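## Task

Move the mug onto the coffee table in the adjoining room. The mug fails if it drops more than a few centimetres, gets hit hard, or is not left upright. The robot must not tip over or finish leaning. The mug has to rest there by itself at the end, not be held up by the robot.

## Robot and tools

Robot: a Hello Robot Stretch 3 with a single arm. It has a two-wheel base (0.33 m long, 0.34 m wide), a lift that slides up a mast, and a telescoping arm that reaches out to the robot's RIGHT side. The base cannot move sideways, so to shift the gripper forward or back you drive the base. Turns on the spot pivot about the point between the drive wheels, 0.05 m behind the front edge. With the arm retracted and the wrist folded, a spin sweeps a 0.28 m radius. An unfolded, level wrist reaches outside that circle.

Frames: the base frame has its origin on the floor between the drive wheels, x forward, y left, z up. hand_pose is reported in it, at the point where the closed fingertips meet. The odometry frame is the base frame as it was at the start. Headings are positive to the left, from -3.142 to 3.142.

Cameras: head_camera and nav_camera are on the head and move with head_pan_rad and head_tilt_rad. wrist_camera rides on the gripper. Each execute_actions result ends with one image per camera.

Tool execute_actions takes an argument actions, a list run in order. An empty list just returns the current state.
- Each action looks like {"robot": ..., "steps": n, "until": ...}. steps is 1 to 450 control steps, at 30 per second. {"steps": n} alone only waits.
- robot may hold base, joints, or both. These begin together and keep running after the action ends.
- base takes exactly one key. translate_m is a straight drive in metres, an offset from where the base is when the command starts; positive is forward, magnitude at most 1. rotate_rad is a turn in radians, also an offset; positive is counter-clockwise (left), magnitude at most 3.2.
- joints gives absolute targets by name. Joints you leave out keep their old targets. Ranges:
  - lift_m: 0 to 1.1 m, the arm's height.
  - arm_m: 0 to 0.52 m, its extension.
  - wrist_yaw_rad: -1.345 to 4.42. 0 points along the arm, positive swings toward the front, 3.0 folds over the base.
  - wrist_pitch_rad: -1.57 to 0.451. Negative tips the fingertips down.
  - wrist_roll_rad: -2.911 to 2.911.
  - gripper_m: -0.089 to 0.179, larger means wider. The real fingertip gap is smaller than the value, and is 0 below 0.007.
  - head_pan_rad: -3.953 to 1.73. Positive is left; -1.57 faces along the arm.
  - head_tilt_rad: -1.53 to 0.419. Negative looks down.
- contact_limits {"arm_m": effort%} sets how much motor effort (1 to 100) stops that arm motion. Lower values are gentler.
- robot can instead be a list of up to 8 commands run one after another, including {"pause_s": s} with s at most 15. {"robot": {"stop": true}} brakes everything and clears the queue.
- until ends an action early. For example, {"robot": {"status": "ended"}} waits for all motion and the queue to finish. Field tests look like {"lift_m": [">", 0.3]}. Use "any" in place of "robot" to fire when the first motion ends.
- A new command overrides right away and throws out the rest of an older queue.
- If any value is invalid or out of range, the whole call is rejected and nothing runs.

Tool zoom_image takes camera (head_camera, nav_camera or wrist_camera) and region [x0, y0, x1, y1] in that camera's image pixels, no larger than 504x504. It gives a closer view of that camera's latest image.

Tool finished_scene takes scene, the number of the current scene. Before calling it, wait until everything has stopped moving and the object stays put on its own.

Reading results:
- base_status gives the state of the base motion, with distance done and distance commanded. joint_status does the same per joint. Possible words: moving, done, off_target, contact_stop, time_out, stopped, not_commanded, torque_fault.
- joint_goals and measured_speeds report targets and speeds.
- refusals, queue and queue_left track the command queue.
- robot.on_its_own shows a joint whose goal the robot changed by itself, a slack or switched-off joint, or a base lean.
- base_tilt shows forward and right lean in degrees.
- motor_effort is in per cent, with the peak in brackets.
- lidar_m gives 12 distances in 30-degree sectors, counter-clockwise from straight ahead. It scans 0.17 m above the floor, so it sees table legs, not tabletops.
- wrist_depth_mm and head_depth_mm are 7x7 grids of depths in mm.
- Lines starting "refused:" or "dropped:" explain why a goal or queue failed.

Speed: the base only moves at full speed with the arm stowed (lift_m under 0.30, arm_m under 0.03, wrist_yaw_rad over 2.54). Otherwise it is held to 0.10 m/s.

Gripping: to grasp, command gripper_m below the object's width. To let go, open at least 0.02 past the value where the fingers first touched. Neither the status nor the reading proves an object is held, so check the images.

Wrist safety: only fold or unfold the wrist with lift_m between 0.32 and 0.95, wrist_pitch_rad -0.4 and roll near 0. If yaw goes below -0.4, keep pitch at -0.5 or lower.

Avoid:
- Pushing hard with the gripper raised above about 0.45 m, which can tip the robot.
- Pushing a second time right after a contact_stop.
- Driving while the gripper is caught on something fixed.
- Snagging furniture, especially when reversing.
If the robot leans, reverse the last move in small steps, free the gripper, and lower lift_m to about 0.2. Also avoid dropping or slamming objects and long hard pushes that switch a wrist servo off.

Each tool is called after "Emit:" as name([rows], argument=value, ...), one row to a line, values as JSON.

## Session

Emit:
execute_actions(actions=[])

Scene clock: 0.00 s.
robot.base_odometry: x=+0.000 y=+0.000 heading=+0.000 (m, m, rad; robot's odometry frame)
robot.turned_by_wheels: +0.000 (rad since the last result)
robot.turned_by_imu: +0.000 (rad since the last result)
robot.base_tilt: forward=-0.2 right=+1.3 (deg)
robot.lidar_m: 1.47 0.87 0.74 0.74 0.79 0.68 0.68 0.78 1.33 3.03 2.17 1.57
robot.head_depth_mm: 1665 1690 1684 1702 1581 1716 1738 / 1714 1718 1730 1735 1621 1744 1766 / 1754 1744 1757 1773 1636 1787 1805 / 1766 1800 1809 1814 1493 1829 1844 / 1816 1842 1849 1854 1691 1428 1875 / 1776 1763 1733 1711 1611 1589 1663 / 1414 1392 1381 1379 1353 1297 1334
robot.base_status: not_commanded
robot.joint_positions: lift_m=+0.473 arm_m=+0.000 wrist_yaw_rad=+2.906 wrist_pitch_rad=-0.409 wrist_roll_rad=-0.019 gripper_m=+0.037 head_pan_rad=+0.000 head_tilt_rad=-0.008
robot.joint_goals: lift_m=+0.473 arm_m=+0.000 wrist_yaw_rad=+2.906 wrist_pitch_rad=-0.409 wrist_roll_rad=-0.019 gripper_m=+0.037 head_pan_rad=+0.000 head_tilt_rad=-0.008
robot.joint_status: lift_m=not_commanded arm_m=not_commanded wrist_yaw_rad=not_commanded wrist_pitch_rad=not_commanded wrist_roll_rad=not_commanded gripper_m=not_commanded head_pan_rad=not_commanded head_tilt_rad=not_commanded
robot.measured_speeds: translate_m=+0.000 rotate_rad=+0.000 lift_m=+0.000 arm_m=+0.000 wrist_yaw_rad=+0.000 wrist_pitch_rad=+0.000 wrist_roll_rad=+0.000 head_pan_rad=+0.000 head_tilt_rad=+0.000
robot: refusals=0 queue=idle queue_left=0
robot.motor_effort: left_wheel=-1 right_wheel=+0 lift_m=+24 arm_m=+0 wrist_yaw_rad=+0 wrist_pitch_rad=+6 wrist_roll_rad=+0 gripper_m=-1 head_pan_rad=+0 head_tilt_rad=+2 (%)
robot.hand_pose: x=+0.0315 y=+0.0740 z=+0.4873 quat_wxyz=(+0.224, +0.698, +0.064, +0.678) (m; robot's base frame)
robot.wrist_depth_mm: - 739 729 721 723 698 689 / 709 785 812 756 778 779 730 / 744 - 869 856 851 824 795 / 775 - 940 939 943 904 899 / 786 - 949 942 944 954 912 / 750 756 - 783 807 778 785 / 670 668 667 657 646 657 658
pictures: head_camera (sideways: a quarter turn clockwise sets it upright), nav_camera (sideways: a quarter turn counterclockwise sets it upright), wrist_camera
camera_calibration (this result's frames):
head_camera: T_world_to_cam=[[-0.0138971, 0.0336451, -0.999337, 1.32041], [0.0344513, 0.998856, 0.0331498, -0.0433402], [0.99931, -0.0339678, -0.0150404, -0.0281638], [0, 0, 0, 1]] pos_world=[0.0479873, -0.00209117, 1.32054]
nav_camera: T_world_to_cam=[[0.00331886, -0.00993749, 0.999945, -1.2508], [0.0221911, -0.999704, -0.0100087, 0.0645996], [0.999748, 0.0222231, -0.00309736, -0.0415511], [0, 0, 0, 1]] pos_world=[0.0442584, 0.0530741, 1.25125]
wrist_camera: T_world_to_cam=[[0.98421, -0.175453, 0.0233843, -0.0239741], [-0.0698695, -0.506477, -0.859418, 0.500065], [0.162631, 0.844214, -0.510739, 0.34247], [0, 0, 0, 1]] pos_world=[0.0028385, -0.0400528, 0.605238]
Images, in order (width x height): head_camera 896x504, nav_camera 672x504, wrist_camera 644x364.

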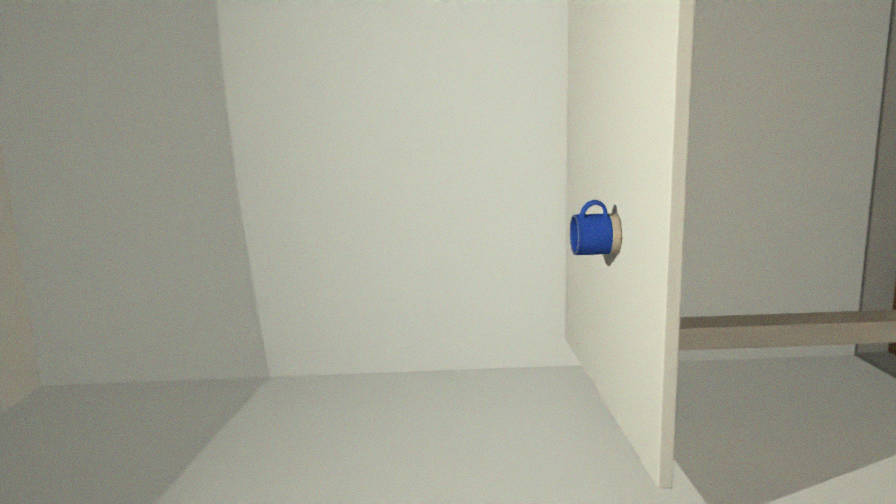

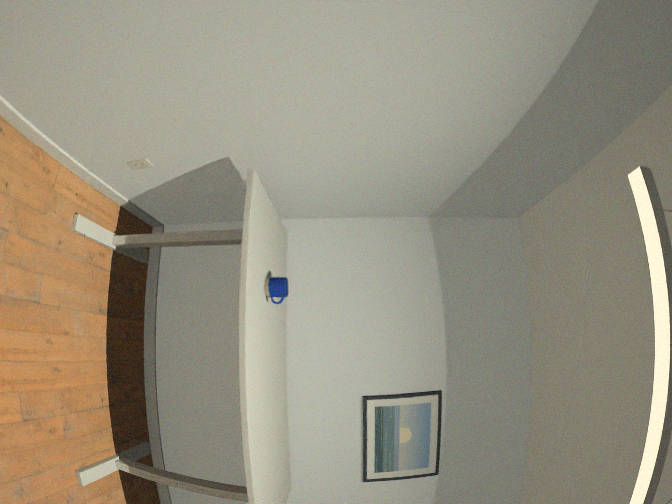

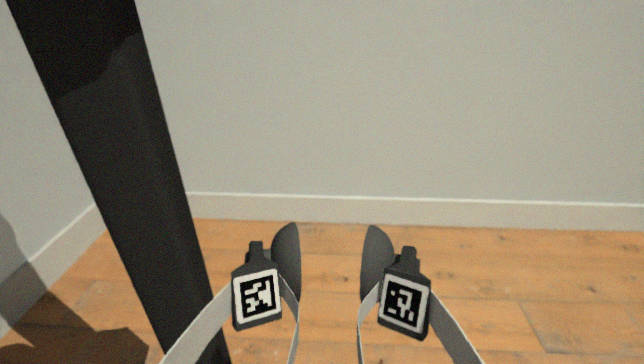

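Emit:
execute_actions([
  {"robot":{"base":{"rotate_rad":-0.39},"joints":{"lift_m":1.06,"wrist_yaw_rad":1.3,"wrist_pitch_rad":-0.4,"wrist_roll_rad":0,"gripper_m":0.16,"head_pan_rad":-1.9,"head_tilt_rad":-0.3}},"steps":200,"until":{"robot":{"base_status":["!=","moving"]}}},
  {"robot":{"base":{"translate_m":0.66}},"steps":90},
])

Emit:
execute_actions([
  {"robot":{"joints":{"head_pan_rad":0.5,"head_tilt_rad":-0.4}},"steps":300,"until":{"robot":{"status":"ended"}}},
])

Scene clock: 14.10 s.
robot.base_odometry: x=+0.246 y=-0.101 heading=-0.390 (m, m, rad; robot's odometry frame)
robot.turned_by_wheels: -0.390 (rad since the last result)
robot.turned_by_imu: -0.388 (rad since the last result)
robot.base_tilt: forward=-0.7 right=+0.3 (deg)
robot.lidar_m: 1.59 1.24 0.84 0.78 0.78 0.97 0.94 0.95 1.19 2.39 2.65 1.32
robot.head_depth_mm: 1092 1134 1176 1223 1287 1339 - / 1232 1276 1339 1400 1475 1564 - / 1520 1597 1694 1771 1879 1767 - / 1770 1887 2008 2143 2268 1913 - / 2026 2151 2303 2473 2509 1895 1554 / 2463 2672 2822 3059 2629 1904 1512 / 2535 2662 2769 2910 2641 1940 1517
robot.base_status: moving (translate_m +0.2664 of +0.6600)
robot.joint_positions: lift_m=+0.948 arm_m=+0.000 wrist_yaw_rad=+1.303 wrist_pitch_rad=-0.414 wrist_roll_rad=-0.004 gripper_m=+0.160 head_pan_rad=-1.893 head_tilt_rad=-0.296
robot.joint_goals: lift_m=+1.060 arm_m=+0.000 wrist_yaw_rad=+1.300 wrist_pitch_rad=-0.400 wrist_roll_rad=+0.000 gripper_m=+0.160 head_pan_rad=-1.900 head_tilt_rad=-0.300
robot.joint_status: lift_m=moving arm_m=not_commanded wrist_yaw_rad=moving wrist_pitch_rad=moving wrist_roll_rad=moving gripper_m=done head_pan_rad=done head_tilt_rad=done
robot.measured_speeds: translate_m=+0.100 rotate_rad=+0.000 lift_m=+0.110 arm_m=+0.000 wrist_yaw_rad=+0.000 wrist_pitch_rad=+0.000 wrist_roll_rad=+0.000 head_pan_rad=+0.000 head_tilt_rad=+0.000
robot: refusals=0 queue=running queue_left=0
robot.motor_effort: left_wheel=+5(8) right_wheel=-1(8) lift_m=+30(31) arm_m=+0(1) wrist_yaw_rad=-2(3) wrist_pitch_rad=+5(4) wrist_roll_rad=+3(4) gripper_m=+0(84) head_pan_rad=-4(50) head_tilt_rad=-2(23) (%)
robot.hand_pose: x=+0.1954 y=-0.2049 z=+0.9613 quat_wxyz=(+0.640, +0.534, -0.460, +0.305) (m; robot's base frame)
robot.wrist_depth_mm: - - - - - - - / 662 744 - - - - - / - - - - - - - / - - - - - - - / - - - - - - - / - - - - - - - / - - - - - - -
pictures: head_camera (sideways: a quarter turn clockwise sets it upright), nav_camera (sideways: a quarter turn counterclockwise sets it upright), wrist_camera
camera_calibration (this result's frames):
head_camera: T_world_to_cam=[[0.126209, 0.271857, -0.954026, 1.26019], [0.93403, -0.356518, 0.0219717, -0.0342646], [-0.334154, -0.893862, -0.298918, 0.349488], [0, 0, 0, 1]] pos_world=[-0.0102607, -0.0424129, 1.30748]
nav_camera: T_world_to_cam=[[-0.100565, -0.269908, 0.95762, -1.19469], [-0.954111, 0.299031, -0.0159142, 0.0782384], [-0.282063, -0.915276, -0.287594, 0.336596], [0, 0, 0, 1]] pos_world=[0.0494448, -0.0377735, 1.24211]
wrist_camera: T_world_to_cam=[[-0.212983, -0.97701, 0.00947477, -0.162333], [-0.50442, 0.101646, -0.857454, 0.985307], [0.836778, -0.187403, -0.514473, 0.453839], [0, 0, 0, 1]] pos_world=[0.0826721, -0.173702, 1.07988]
Images, in order (width x height): head_camera 896x504, nav_camera 672x504, wrist_camera 644x364.

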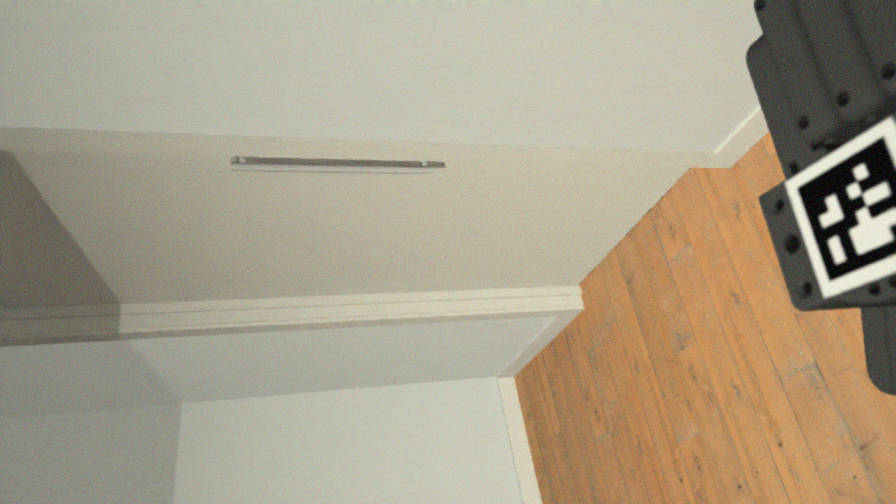

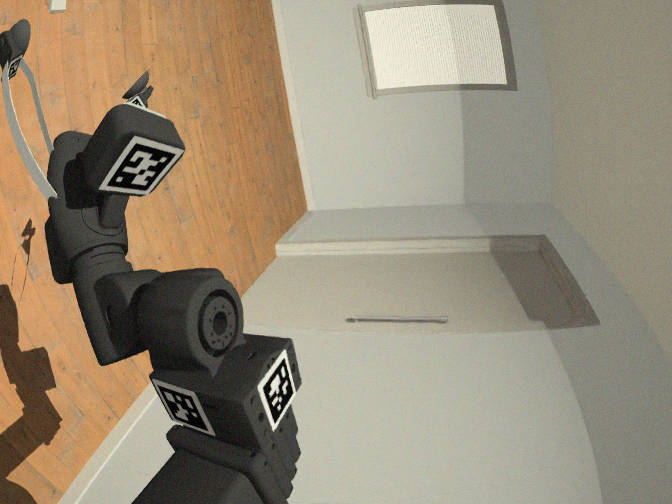

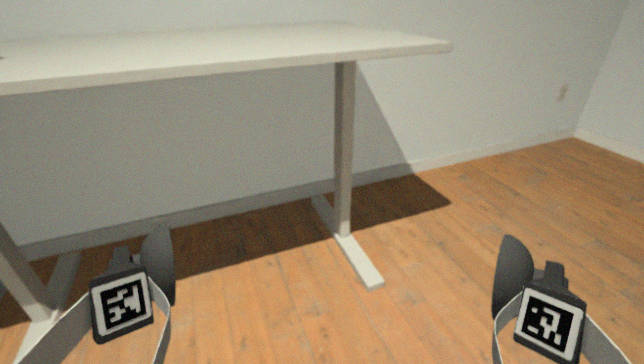

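Scene clock: 19.10 s.
robot.base_odometry: x=+0.610 y=-0.251 heading=-0.390 (m, m, rad; robot's odometry frame)
robot.turned_by_wheels: +0.000 (rad since the last result)
robot.turned_by_imu: +0.004 (rad since the last result)
robot.base_tilt: forward=-0.2 right=+1.3 (deg)
robot.lidar_m: 1.20 0.95 0.90 0.83 0.84 1.04 1.33 1.34 1.67 2.94 1.99 0.97
robot.head_depth_mm: 954 1015 1091 861 601 462 1359 / 979 1048 1122 864 601 478 1380 / 1007 1077 1160 866 605 496 1385 / 1040 1108 1187 869 606 515 1385 / 1067 1146 1229 765 609 1505 1383 / 1101 1185 1272 780 610 1143 1278 / 1140 1216 1288 881 610 1124 1353
robot.base_status: done (translate_m +0.6600 of +0.6600)
robot.joint_positions: lift_m=+1.060 arm_m=+0.000 wrist_yaw_rad=+1.303 wrist_pitch_rad=-0.414 wrist_roll_rad=-0.004 gripper_m=+0.160 head_pan_rad=+0.493 head_tilt_rad=-0.395
robot.joint_goals: lift_m=+1.060 arm_m=+0.000 wrist_yaw_rad=+1.300 wrist_pitch_rad=-0.400 wrist_roll_rad=+0.000 gripper_m=+0.160 head_pan_rad=+0.500 head_tilt_rad=-0.400
robot.joint_status: lift_m=done arm_m=not_commanded wrist_yaw_rad=done wrist_pitch_rad=done wrist_roll_rad=done gripper_m=done head_pan_rad=done head_tilt_rad=done
robot.measured_speeds: translate_m=+0.000 rotate_rad=+0.000 lift_m=+0.000 arm_m=+0.000 wrist_yaw_rad=+0.000 wrist_pitch_rad=+0.000 wrist_roll_rad=+0.000 head_pan_rad=+0.000 head_tilt_rad=+0.000
robot: refusals=0 queue=done queue_left=0
robot.motor_effort: left_wheel=+2(5) right_wheel=-3(3) lift_m=+29(29) arm_m=+0(0) wrist_yaw_rad=-2(2) wrist_pitch_rad=+5(7) wrist_roll_rad=+3(3) gripper_m=+0(1) head_pan_rad=+5(52) head_tilt_rad=-2(14) (%)
robot.hand_pose: x=+0.1954 y=-0.2049 z=+1.0732 quat_wxyz=(+0.640, +0.535, -0.460, +0.305) (m; robot's base frame)
robot.wrist_depth_mm: 893 911 - - - - - / 868 948 - - - - - / 684 661 647 650 631 626 - / 484 474 476 473 514 - - / 378 397 - - - - - / - - - - - - - / - - - - - - -
pictures: head_camera (sideways: a quarter turn clockwise sets it upright), nav_camera (sideways: a quarter turn counterclockwise sets it upright), wrist_camera
camera_calibration (this result's frames):
head_camera: T_world_to_cam=[[-0.359689, -0.154963, -0.920114, 1.21889], [-0.433432, 0.901013, 0.0176901, -0.0203463], [0.826293, 0.40517, -0.391251, 0.462572], [0, 0, 0, 1]] pos_world=[0.0473812, 0.0197946, 1.30286]
nav_camera: T_world_to_cam=[[0.340046, 0.171324, 0.924671, -1.15436], [0.487739, -0.872811, -0.0176493, 0.0716999], [0.804039, 0.457, -0.380357, 0.450695], [0, 0, 0, 1]] pos_world=[-0.00481214, 0.0543829, 1.2401]
wrist_camera: T_world_to_cam=[[-0.212982, -0.97701, 0.00946435, -0.163381], [-0.504581, 0.10169, -0.857355, 1.08117], [0.836682, -0.187376, -0.514639, 0.511629], [0, 0, 0, 1]] pos_world=[0.0826708, -0.173702, 1.1918]
Images, in order (width x height): head_camera 896x504, nav_camera 672x504, wrist_camera 644x364.

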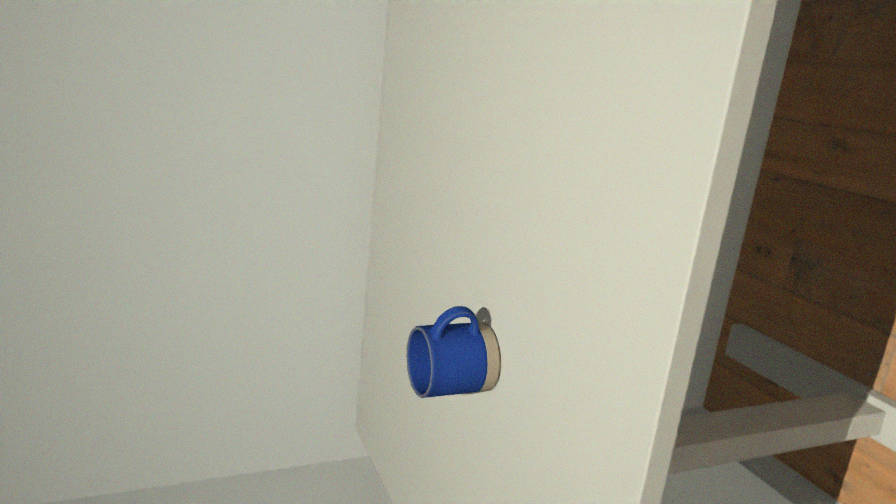

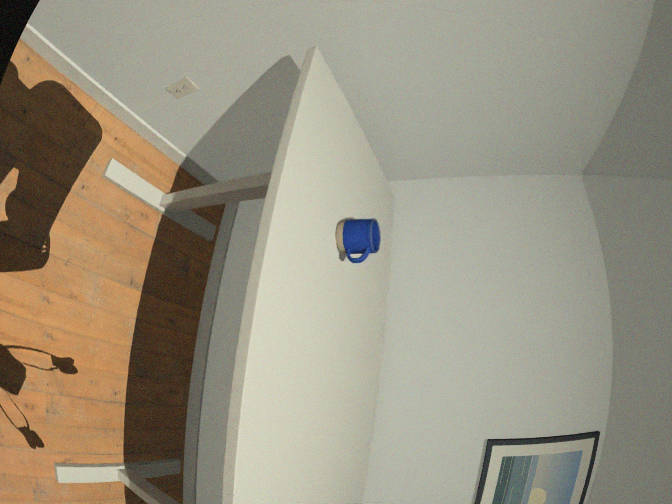

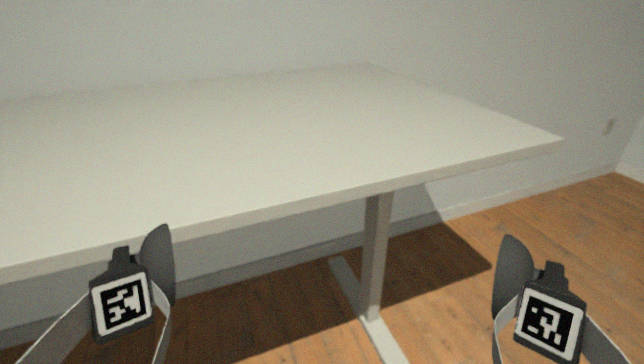

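Emit:
zoom_image(camera="head_camera", region=[380, 290, 530, 410])

Region (380, 290, 530, 410) of head_camera's 896x504 image, scaled by 3.360, with more detail than that image has; it fills the top 403 rows of this view, and the rest is white.

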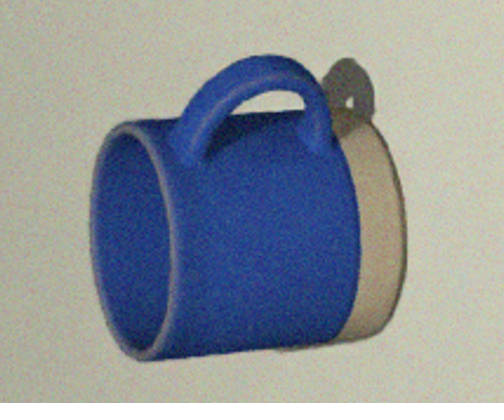

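Emit:
execute_actions([
  {"robot":{"base":{"rotate_rad":1.717},"joints":{"head_pan_rad":-1.1,"head_tilt_rad":-0.5}},"steps":200,"until":{"robot":{"rotate_rad":[">",0.9]}}},
  {"robot":{"joints":{"arm_m":0.47}},"steps":300,"until":{"robot":{"arm_m":[">",0.40],"base_status":"done"}}},
  {"robot":{"joints":{"lift_m":0.985}},"steps":300,"until":{"robot":{"status":"ended"}}},
])

Scene clock: 37.03 s.
robot.base_odometry: x=+0.610 y=-0.251 heading=+1.327 (m, m, rad; robot's odometry frame)
robot.turned_by_wheels: +1.717 (rad since the last result)
robot.turned_by_imu: +1.725 (rad since the last result)
robot.base_tilt: forward=-0.3 right=+1.3 (deg)
robot.lidar_m: 0.83 0.86 1.18 1.33 1.38 2.01 2.94 1.70 0.97 1.20 0.94 0.86
robot.head_depth_mm: 966 1039 1063 669 524 1457 1283 / 1002 1086 1062 688 525 1499 1287 / 1044 1132 1071 672 526 1547 1287 / 1083 1189 1073 706 545 1549 1291 / 1141 1243 1076 705 590 1431 1296 / 1151 1232 1083 710 1116 1468 1261 / 1022 1077 1079 709 1239 1351 1297
robot.base_status: done (rotate_rad +1.7169 of +1.7170)
robot.joint_positions: lift_m=+0.985 arm_m=+0.470 wrist_yaw_rad=+1.301 wrist_pitch_rad=-0.414 wrist_roll_rad=-0.004 gripper_m=+0.160 head_pan_rad=-1.093 head_tilt_rad=-0.494
robot.joint_goals: lift_m=+0.985 arm_m=+0.470 wrist_yaw_rad=+1.300 wrist_pitch_rad=-0.400 wrist_roll_rad=+0.000 gripper_m=+0.160 head_pan_rad=-1.100 head_tilt_rad=-0.500
robot.joint_status: lift_m=done arm_m=done wrist_yaw_rad=done wrist_pitch_rad=done wrist_roll_rad=done gripper_m=done head_pan_rad=done head_tilt_rad=done
robot.measured_speeds: translate_m=+0.000 rotate_rad=+0.000 lift_m=+0.000 arm_m=+0.000 wrist_yaw_rad=+0.000 wrist_pitch_rad=+0.000 wrist_roll_rad=+0.000 head_pan_rad=+0.000 head_tilt_rad=+0.000
robot: refusals=0 queue=done queue_left=0
robot.motor_effort: left_wheel=-3(9) right_wheel=+4(6) lift_m=+20(29) arm_m=+4(4) wrist_yaw_rad=-1(2) wrist_pitch_rad=+5(5) wrist_roll_rad=+3(3) gripper_m=+0(1) head_pan_rad=-4(51) head_tilt_rad=-3(15) (%)
robot.hand_pose: x=+0.1953 y=-0.6747 z=+0.9987 quat_wxyz=(+0.640, +0.534, -0.461, +0.304) (m; robot's base frame)
robot.wrist_depth_mm: 603 620 689 702 739 702 509 / 658 687 690 734 656 632 529 / 680 448 415 257 434 429 417 / 331 324 310 274 317 316 309 / 259 267 255 253 254 247 245 / 214 - 212 208 208 206 203 / - 173 178 177 176 170 176
pictures: head_camera (sideways: a quarter turn clockwise sets it upright), nav_camera (sideways: a quarter turn counterclockwise sets it upright), wrist_camera
camera_calibration (this result's frames):
head_camera: T_world_to_cam=[[-0.190452, 0.441119, -0.877008, 1.16162], [0.908181, 0.418369, 0.0132106, -0.0226964], [0.37274, -0.793966, -0.480295, 0.581208], [0, 0, 0, 1]] pos_world=[0.0252048, -0.0414565, 1.2982]
nav_camera: T_world_to_cam=[[0.207337, -0.422167, 0.882489, -1.09852], [-0.880942, -0.472835, -0.019222, 0.082094], [0.425386, -0.773435, -0.469941, 0.569579], [0, 0, 0, 1]] pos_world=[0.0577931, 0.0155906, 1.23868]
wrist_camera: T_world_to_cam=[[-0.214826, -0.976606, 0.00946425, -0.621014], [-0.504388, 0.102643, -0.857355, 1.06555], [0.836327, -0.188956, -0.514639, 0.38433], [0, 0, 0, 1]] pos_world=[0.0826169, -0.643236, 1.11722]
Images, in order (width x height): head_camera 896x504, nav_camera 672x504, wrist_camera 644x364.

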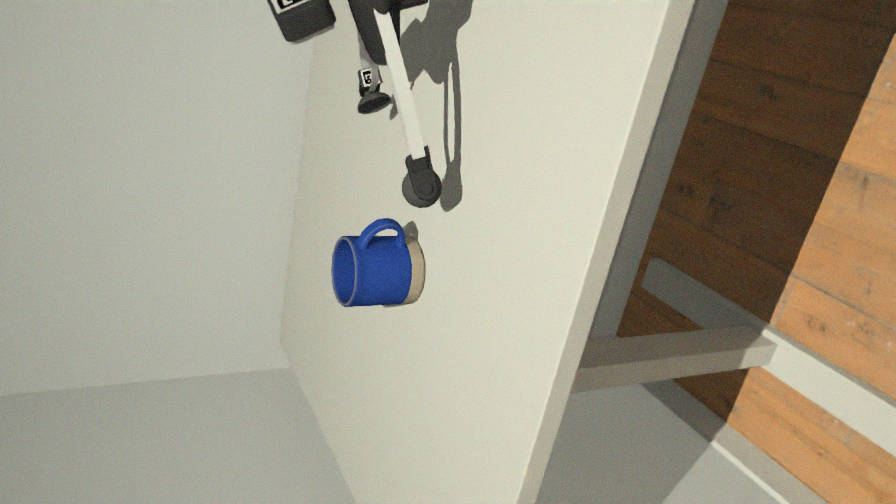

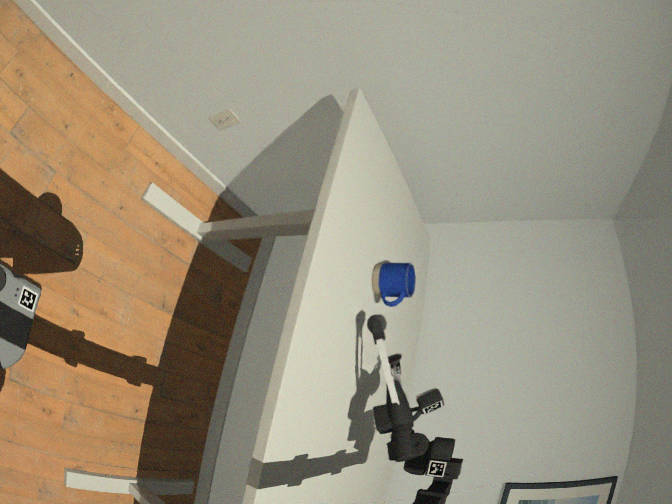

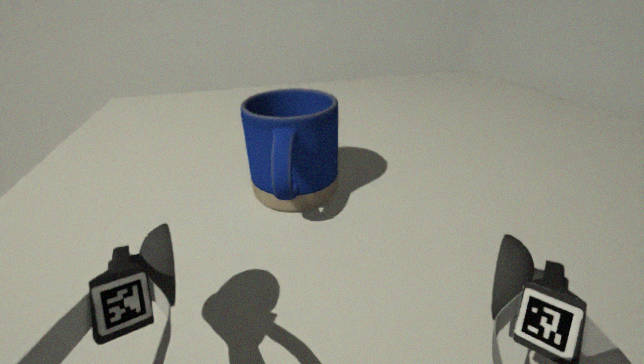

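Emit:
execute_actions([
  {"robot":{"base":{"translate_m":0.155},"joints":{"lift_m":0.98}},"steps":300,"until":{"robot":{"status":"ended"}}},
])

Scene clock: 41.37 s.
robot.base_odometry: x=+0.648 y=-0.100 heading=+1.327 (m, m, rad; robot's odometry frame)
robot.turned_by_wheels: +0.000 (rad since the last result)
robot.turned_by_imu: +0.001 (rad since the last result)
robot.base_tilt: forward=-0.2 right=+1.4 (deg)
robot.lidar_m: 0.68 0.70 0.96 1.33 1.38 1.87 3.11 1.08 1.12 1.20 0.85 0.70
robot.head_depth_mm: 962 1045 1071 669 523 1463 1289 / 1002 1090 1070 670 524 1503 1293 / 1049 1133 1066 669 526 1549 1293 / 1092 1190 1072 705 546 1435 1281 / 1090 1174 1074 707 590 1470 1260 / 946 1003 1035 708 1147 1316 1266 / 829 869 914 711 1001 1094 1164
robot.base_status: done (translate_m +0.1550 of +0.1550)
robot.joint_positions: lift_m=+0.980 arm_m=+0.470 wrist_yaw_rad=+1.301 wrist_pitch_rad=-0.415 wrist_roll_rad=-0.004 gripper_m=+0.160 head_pan_rad=-1.093 head_tilt_rad=-0.494
robot.joint_goals: lift_m=+0.980 arm_m=+0.470 wrist_yaw_rad=+1.300 wrist_pitch_rad=-0.400 wrist_roll_rad=+0.000 gripper_m=+0.160 head_pan_rad=-1.100 head_tilt_rad=-0.500
robot.joint_status: lift_m=done arm_m=done wrist_yaw_rad=done wrist_pitch_rad=done wrist_roll_rad=done gripper_m=done head_pan_rad=done head_tilt_rad=done
robot.measured_speeds: translate_m=+0.000 rotate_rad=+0.000 lift_m=+0.000 arm_m=+0.000 wrist_yaw_rad=+0.000 wrist_pitch_rad=+0.000 wrist_roll_rad=+0.000 head_pan_rad=+0.000 head_tilt_rad=+0.000
robot: refusals=0 queue=done queue_left=0
robot.motor_effort: left_wheel=-3(4) right_wheel=+4(11) lift_m=+20(18) arm_m=+3(3) wrist_yaw_rad=+0(0) wrist_pitch_rad=+5(5) wrist_roll_rad=+3(3) gripper_m=+0(0) head_pan_rad=-3(3) head_tilt_rad=-2(4) (%)
robot.hand_pose: x=+0.1953 y=-0.6747 z=+0.9937 quat_wxyz=(+0.640, +0.534, -0.461, +0.304) (m; robot's base frame)
robot.wrist_depth_mm: 467 491 527 550 607 629 507 / 505 526 560 610 635 647 529 / 532 438 437 421 419 409 408 / 324 321 309 167 167 304 300 / 252 259 237 182 168 241 239 / 208 - 197 102 111 199 198 / - 169 173 97 137 166 172
pictures: head_camera (sideways: a quarter turn clockwise sets it upright), nav_camera (sideways: a quarter turn counterclockwise sets it upright), wrist_camera
camera_calibration (this result's frames):
head_camera: T_world_to_cam=[[-0.190452, 0.441119, -0.877008, 1.16162], [0.908181, 0.418369, 0.0132106, -0.0226964], [0.372741, -0.793966, -0.480295, 0.581208], [0, 0, 0, 1]] pos_world=[0.0252048, -0.0414565, 1.2982]
nav_camera: T_world_to_cam=[[0.207337, -0.422167, 0.882489, -1.09852], [-0.880941, -0.472835, -0.019222, 0.082094], [0.425386, -0.773435, -0.469941, 0.569579], [0, 0, 0, 1]] pos_world=[0.0577931, 0.0155906, 1.23868]
wrist_camera: T_world_to_cam=[[-0.214826, -0.976607, 0.0094622, -0.620964], [-0.504422, 0.102652, -0.857334, 1.06125], [0.836307, -0.18895, -0.514674, 0.381802], [0, 0, 0, 1]] pos_world=[0.0826166, -0.643236, 1.11223]
Images, in order (width x height): head_camera 896x504, nav_camera 672x504, wrist_camera 644x364.

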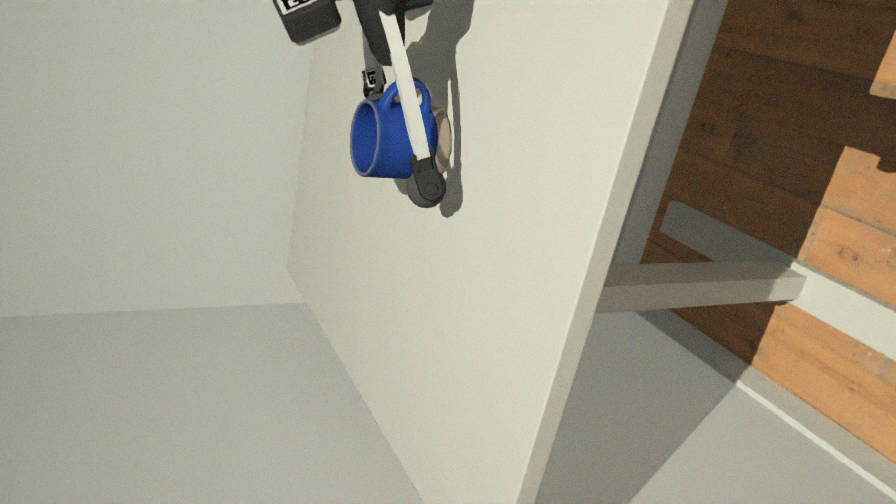

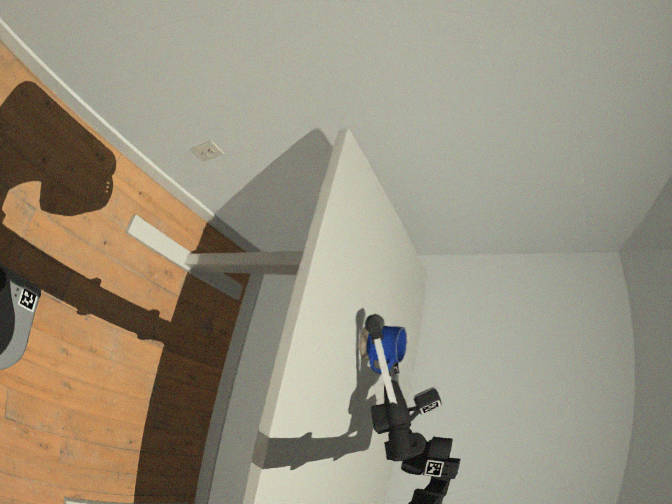

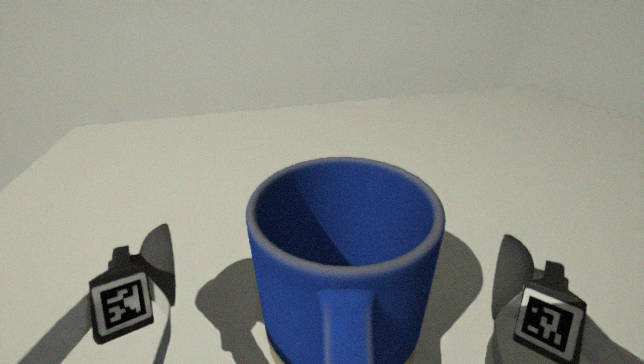

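Emit:
execute_actions([
  {"robot":[{"joints":{"arm_m":0.475,"gripper_m":0.11}},{"joints":{"gripper_m":0.0}},{"joints":{"lift_m":1.0}}],"steps":300,"until":{"robot":{"status":"ended"}}},
])

Scene clock: 47.10 s.
robot.base_odometry: x=+0.648 y=-0.100 heading=+1.327 (m, m, rad; robot's odometry frame)
robot.turned_by_wheels: +0.000 (rad since the last result)
robot.turned_by_imu: +0.002 (rad since the last result)
robot.base_tilt: forward=-0.1 right=+1.3 (deg)
robot.lidar_m: 0.67 0.70 0.96 1.33 1.38 1.88 3.11 1.08 1.11 1.20 0.85 0.70
robot.head_depth_mm: 968 1042 1064 701 523 1460 1290 / 1005 1084 1063 670 523 1503 1288 / 1045 1136 1068 672 525 1554 1289 / 1089 1188 1076 706 545 1427 1286 / 1091 1175 1076 705 591 1468 1264 / 944 1002 1036 707 1145 1303 1269 / 825 869 914 710 1008 1095 1170
robot.base_status: done (translate_m +0.1550 of +0.1550)
robot.joint_positions: lift_m=+1.000 arm_m=+0.475 wrist_yaw_rad=+1.301 wrist_pitch_rad=-0.439 wrist_roll_rad=-0.004 gripper_m=+0.004 head_pan_rad=-1.093 head_tilt_rad=-0.494
robot.joint_goals: lift_m=+1.000 arm_m=+0.475 wrist_yaw_rad=+1.300 wrist_pitch_rad=-0.400 wrist_roll_rad=+0.000 gripper_m=+0.003 head_pan_rad=-1.100 head_tilt_rad=-0.500
robot.joint_status: lift_m=done arm_m=done wrist_yaw_rad=done wrist_pitch_rad=done wrist_roll_rad=done gripper_m=done head_pan_rad=done head_tilt_rad=done
robot.measured_speeds: translate_m=+0.000 rotate_rad=+0.000 lift_m=+0.000 arm_m=+0.000 wrist_yaw_rad=+0.000 wrist_pitch_rad=+0.000 wrist_roll_rad=+0.000 head_pan_rad=+0.000 head_tilt_rad=+0.000
robot: refusals=0 queue=done queue_left=0
robot.motor_effort: left_wheel=-3(3) right_wheel=+3(4) lift_m=+31(33) arm_m=+3(3) wrist_yaw_rad=+0(1) wrist_pitch_rad=+14(15) wrist_roll_rad=+3(3) gripper_m=-27(100) head_pan_rad=-5(3) head_tilt_rad=-3(3) (%)
robot.hand_pose: x=+0.1922 y=-0.6789 z=+1.0076 quat_wxyz=(+0.644, +0.540, -0.454, +0.296) (m; robot's base frame)
robot.wrist_depth_mm: 479 493 523 558 591 615 514 / 506 528 565 623 629 661 515 / 552 461 444 440 434 431 425 / 339 333 333 162 309 323 322 / 268 267 158 176 160 258 255 / 223 221 107 96 101 214 214 / 187 190 177 93 124 181 181
pictures: head_camera (sideways: a quarter turn clockwise sets it upright), nav_camera (sideways: a quarter turn counterclockwise sets it upright), wrist_camera
camera_calibration (this result's frames):
head_camera: T_world_to_cam=[[-0.190452, 0.441119, -0.877008, 1.16162], [0.908181, 0.418369, 0.0132106, -0.0226964], [0.372741, -0.793966, -0.480295, 0.581208], [0, 0, 0, 1]] pos_world=[0.0252048, -0.0414565, 1.2982]
nav_camera: T_world_to_cam=[[0.207337, -0.422167, 0.882489, -1.09852], [-0.880941, -0.472835, -0.019222, 0.082094], [0.425386, -0.773435, -0.469941, 0.569579], [0, 0, 0, 1]] pos_world=[0.0577931, 0.0155906, 1.23868]
wrist_camera: T_world_to_cam=[[-0.214795, -0.976625, 0.00813079, -0.624546], [-0.524728, 0.108377, -0.844343, 1.06679], [0.823725, -0.185627, -0.535742, 0.416653], [0, 0, 0, 1]] pos_world=[0.0824188, -0.648221, 1.12903]
Images, in order (width x height): head_camera 896x504, nav_camera 672x504, wrist_camera 644x364.

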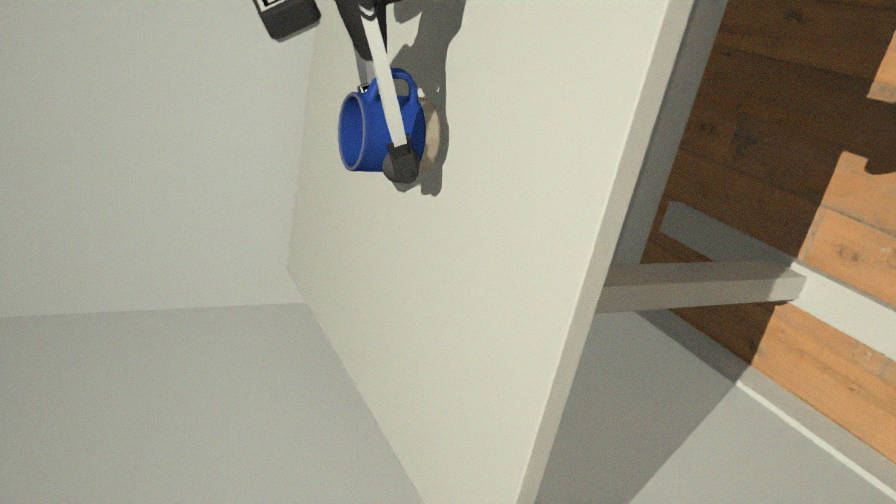

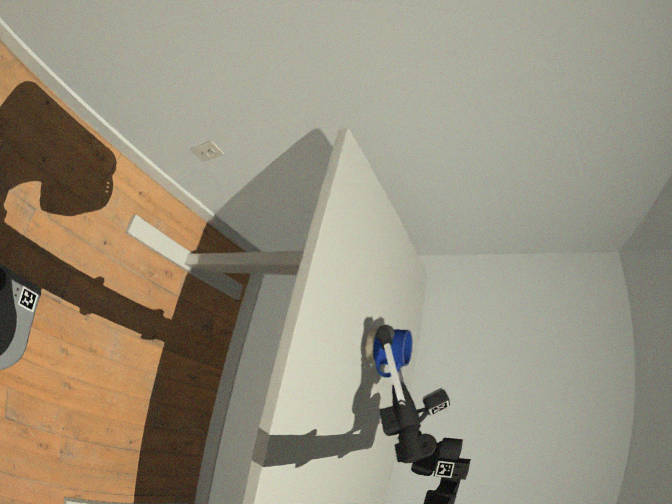

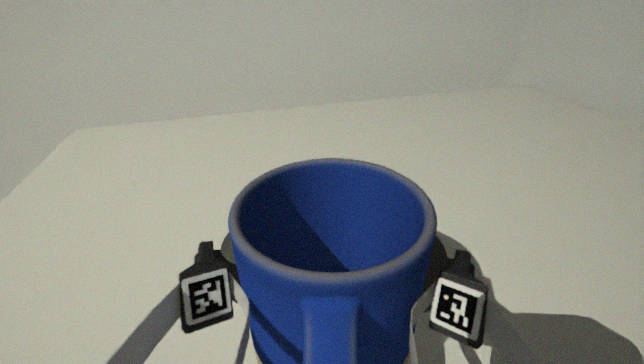

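Emit:
execute_actions([
  {"robot":{"joints":{"lift_m":1.015,"wrist_pitch_rad":-0.375}},"steps":60,"until":{"robot":{"status":"ended"}}},
])

Scene clock: 48.77 s.
robot.base_odometry: x=+0.648 y=-0.100 heading=+1.327 (m, m, rad; robot's odometry frame)
robot.turned_by_wheels: +0.000 (rad since the last result)
robot.turned_by_imu: +0.000 (rad since the last result)
robot.base_tilt: forward=-0.2 right=+1.3 (deg)
robot.lidar_m: 0.67 0.70 0.96 1.33 1.38 1.88 3.10 1.08 1.11 1.20 0.85 0.70
robot.head_depth_mm: 969 1038 1062 700 523 1458 1286 / 1002 1086 1094 670 524 1504 1292 / 1048 1134 1070 678 525 1556 1290 / 1092 1192 1075 705 547 1424 1281 / 1091 1174 1076 707 591 1475 1265 / 946 999 1037 709 1140 1314 1269 / 826 869 915 710 1003 1090 1162
robot.base_status: done (translate_m +0.1550 of +0.1550)
robot.joint_positions: lift_m=+1.015 arm_m=+0.475 wrist_yaw_rad=+1.301 wrist_pitch_rad=-0.422 wrist_roll_rad=-0.004 gripper_m=+0.010 head_pan_rad=-1.093 head_tilt_rad=-0.494
robot.joint_goals: lift_m=+1.015 arm_m=+0.475 wrist_yaw_rad=+1.300 wrist_pitch_rad=-0.375 wrist_roll_rad=+0.000 gripper_m=+0.009 head_pan_rad=-1.100 head_tilt_rad=-0.500
robot.joint_status: lift_m=done arm_m=done wrist_yaw_rad=done wrist_pitch_rad=done wrist_roll_rad=done gripper_m=done head_pan_rad=done head_tilt_rad=done
robot.measured_speeds: translate_m=+0.000 rotate_rad=+0.000 lift_m=+0.000 arm_m=+0.000 wrist_yaw_rad=+0.000 wrist_pitch_rad=+0.000 wrist_roll_rad=+0.000 head_pan_rad=+0.000 head_tilt_rad=+0.000
robot: refusals=0 queue=done queue_left=0
robot.on_its_own: gripper_m is held at +0.009, not at your +0.000, by its stall guard, which is still easing
robot.motor_effort: left_wheel=-3(3) right_wheel=+3(3) lift_m=+31(32) arm_m=+3(3) wrist_yaw_rad=-1(1) wrist_pitch_rad=+17(17) wrist_roll_rad=+3(3) gripper_m=-24(26) head_pan_rad=-4(3) head_tilt_rad=-4(4) (%)
robot.hand_pose: x=+0.1944 y=-0.6795 z=+1.0266 quat_wxyz=(+0.641, +0.536, -0.459, +0.302) (m; robot's base frame)
robot.wrist_depth_mm: 466 495 515 560 591 623 515 / 499 539 582 594 645 665 504 / 541 550 584 501 495 484 486 / 415 378 373 162 344 366 355 / 301 294 158 177 159 289 285 / 247 245 107 96 101 238 235 / 209 208 196 93 124 200 202
pictures: head_camera (sideways: a quarter turn clockwise sets it upright), nav_camera (sideways: a quarter turn counterclockwise sets it upright), wrist_camera
camera_calibration (this result's frames):
head_camera: T_world_to_cam=[[-0.190452, 0.441119, -0.877008, 1.16162], [0.908181, 0.418369, 0.0132106, -0.0226964], [0.372741, -0.793966, -0.480295, 0.581208], [0, 0, 0, 1]] pos_world=[0.0252048, -0.0414565, 1.2982]
nav_camera: T_world_to_cam=[[0.207337, -0.422167, 0.882489, -1.09852], [-0.880941, -0.472835, -0.019222, 0.082094], [0.425386, -0.773435, -0.469941, 0.569579], [0, 0, 0, 1]] pos_world=[0.0577931, 0.0155906, 1.23868]
wrist_camera: T_world_to_cam=[[-0.214928, -0.976588, 0.00908514, -0.625748], [-0.510184, 0.10434, -0.853713, 1.08807], [0.832777, -0.188122, -0.520665, 0.405942], [0, 0, 0, 1]] pos_world=[0.0825637, -0.64826, 1.14594]
Images, in order (width x height): head_camera 896x504, nav_camera 672x504, wrist_camera 644x364.

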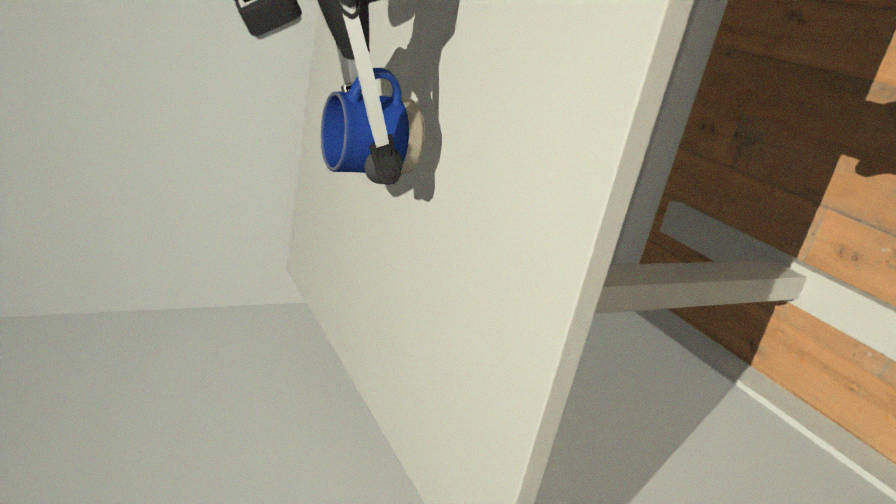

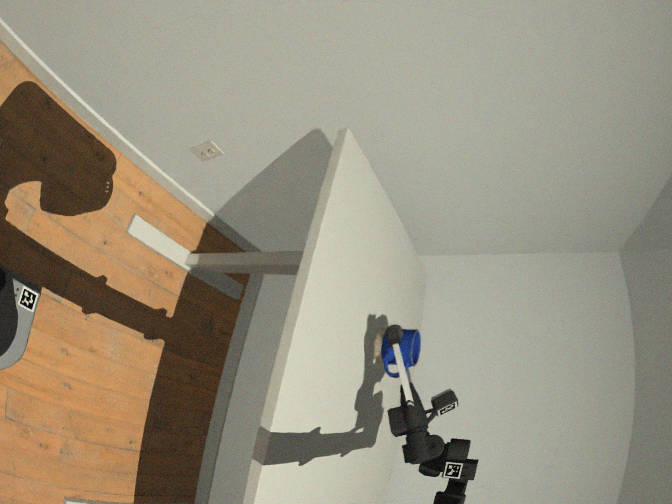

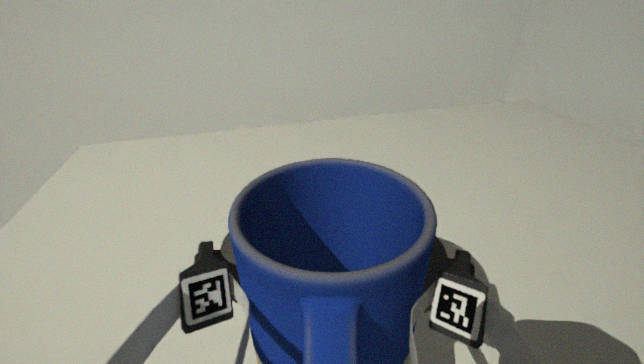

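Emit:
execute_actions(actions=[])

Scene clock: 56.53 s.
robot.base_odometry: x=+0.648 y=-0.100 heading=+1.327 (m, m, rad; robot's odometry frame)
robot.turned_by_wheels: +0.000 (rad since the last result)
robot.turned_by_imu: +0.002 (rad since the last result)
robot.base_tilt: forward=-0.2 right=+1.4 (deg)
robot.lidar_m: 0.67 0.70 0.96 1.33 1.38 1.88 3.10 1.08 1.12 1.20 0.85 0.70
robot.head_depth_mm: 967 1037 1068 701 524 1461 1288 / 1005 1087 1096 669 524 1496 1287 / 1043 1136 1072 679 525 1551 1290 / 1092 1187 1072 705 545 1428 1277 / 1092 1172 1077 708 591 1463 1264 / 947 1004 1035 708 1145 1306 1264 / 825 868 915 709 1001 1094 1161
robot.base_status: done (translate_m +0.1550 of +0.1550)
robot.joint_positions: lift_m=+1.015 arm_m=+0.475 wrist_yaw_rad=+1.301 wrist_pitch_rad=-0.422 wrist_roll_rad=-0.004 gripper_m=+0.025 head_pan_rad=-1.093 head_tilt_rad=-0.494
robot.joint_goals: lift_m=+1.015 arm_m=+0.475 wrist_yaw_rad=+1.300 wrist_pitch_rad=-0.375 wrist_roll_rad=+0.000 gripper_m=+0.024 head_pan_rad=-1.100 head_tilt_rad=-0.500
robot.joint_status: lift_m=done arm_m=done wrist_yaw_rad=done wrist_pitch_rad=done wrist_roll_rad=done gripper_m=done head_pan_rad=done head_tilt_rad=done
robot.measured_speeds: translate_m=+0.000 rotate_rad=+0.000 lift_m=+0.000 arm_m=+0.000 wrist_yaw_rad=+0.000 wrist_pitch_rad=+0.000 wrist_roll_rad=+0.000 head_pan_rad=+0.000 head_tilt_rad=+0.000
robot: refusals=0 queue=done queue_left=0
robot.on_its_own: gripper_m is held at +0.024, not at your +0.000, by its stall guard, which is not easing now
robot.motor_effort: left_wheel=-3(3) right_wheel=+3(3) lift_m=+31(31) arm_m=+3(3) wrist_yaw_rad=-1(0) wrist_pitch_rad=+17(17) wrist_roll_rad=+3(3) gripper_m=-20(25) head_pan_rad=-3(5) head_tilt_rad=-3(3) (%)
robot.hand_pose: x=+0.1944 y=-0.6795 z=+1.0266 quat_wxyz=(+0.641, +0.536, -0.459, +0.302) (m; robot's base frame)
robot.wrist_depth_mm: 464 496 514 549 586 634 504 / 507 530 572 595 659 670 520 / 539 564 573 497 494 485 490 / 415 380 370 161 347 362 361 / 300 295 158 177 160 292 287 / 247 247 107 96 102 241 237 / 208 207 195 93 125 200 203
pictures: head_camera (sideways: a quarter turn clockwise sets it upright), nav_camera (sideways: a quarter turn counterclockwise sets it upright), wrist_camera
camera_calibration (this result's frames):
head_camera: T_world_to_cam=[[-0.190452, 0.441119, -0.877008, 1.16162], [0.908181, 0.418369, 0.0132106, -0.0226964], [0.372741, -0.793966, -0.480295, 0.581208], [0, 0, 0, 1]] pos_world=[0.0252048, -0.0414565, 1.2982]
nav_camera: T_world_to_cam=[[0.207337, -0.422167, 0.882489, -1.09852], [-0.880941, -0.472835, -0.019222, 0.082094], [0.425386, -0.773435, -0.469941, 0.569579], [0, 0, 0, 1]] pos_world=[0.0577931, 0.0155906, 1.23868]
wrist_camera: T_world_to_cam=[[-0.214928, -0.976588, 0.00908505, -0.625748], [-0.510184, 0.10434, -0.853713, 1.08807], [0.832777, -0.188122, -0.520665, 0.405942], [0, 0, 0, 1]] pos_world=[0.0825637, -0.64826, 1.14594]
Images, in order (width x height): head_camera 896x504, nav_camera 672x504, wrist_camera 644x364.

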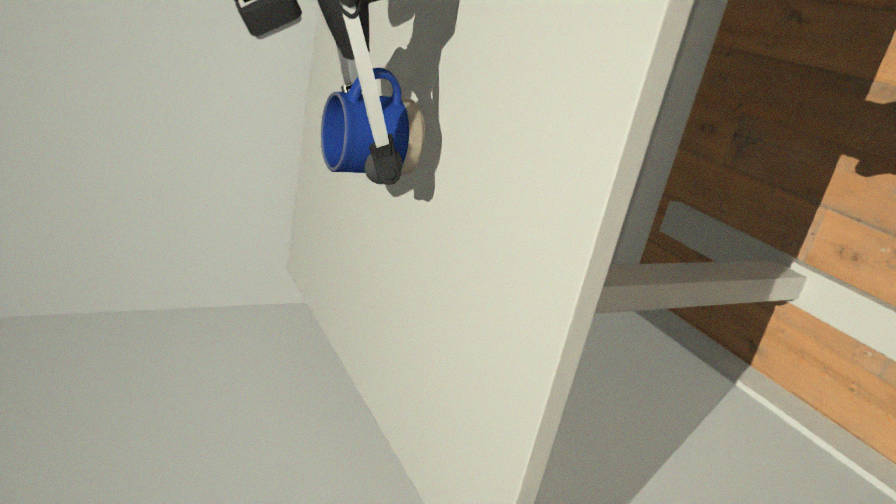

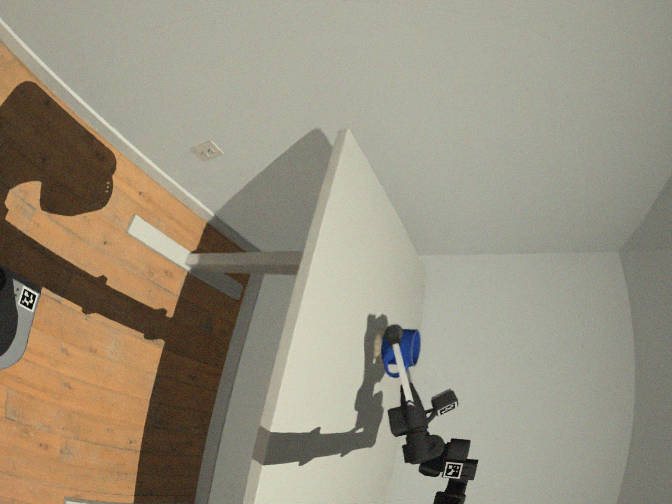

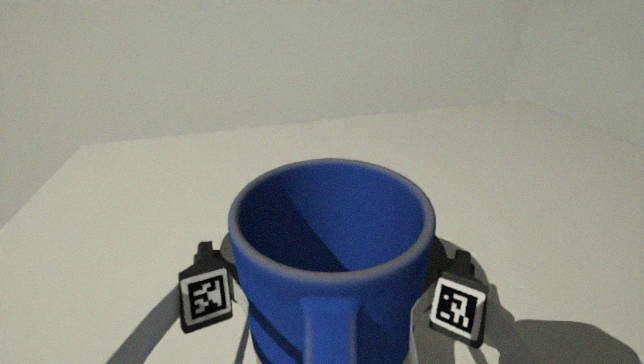

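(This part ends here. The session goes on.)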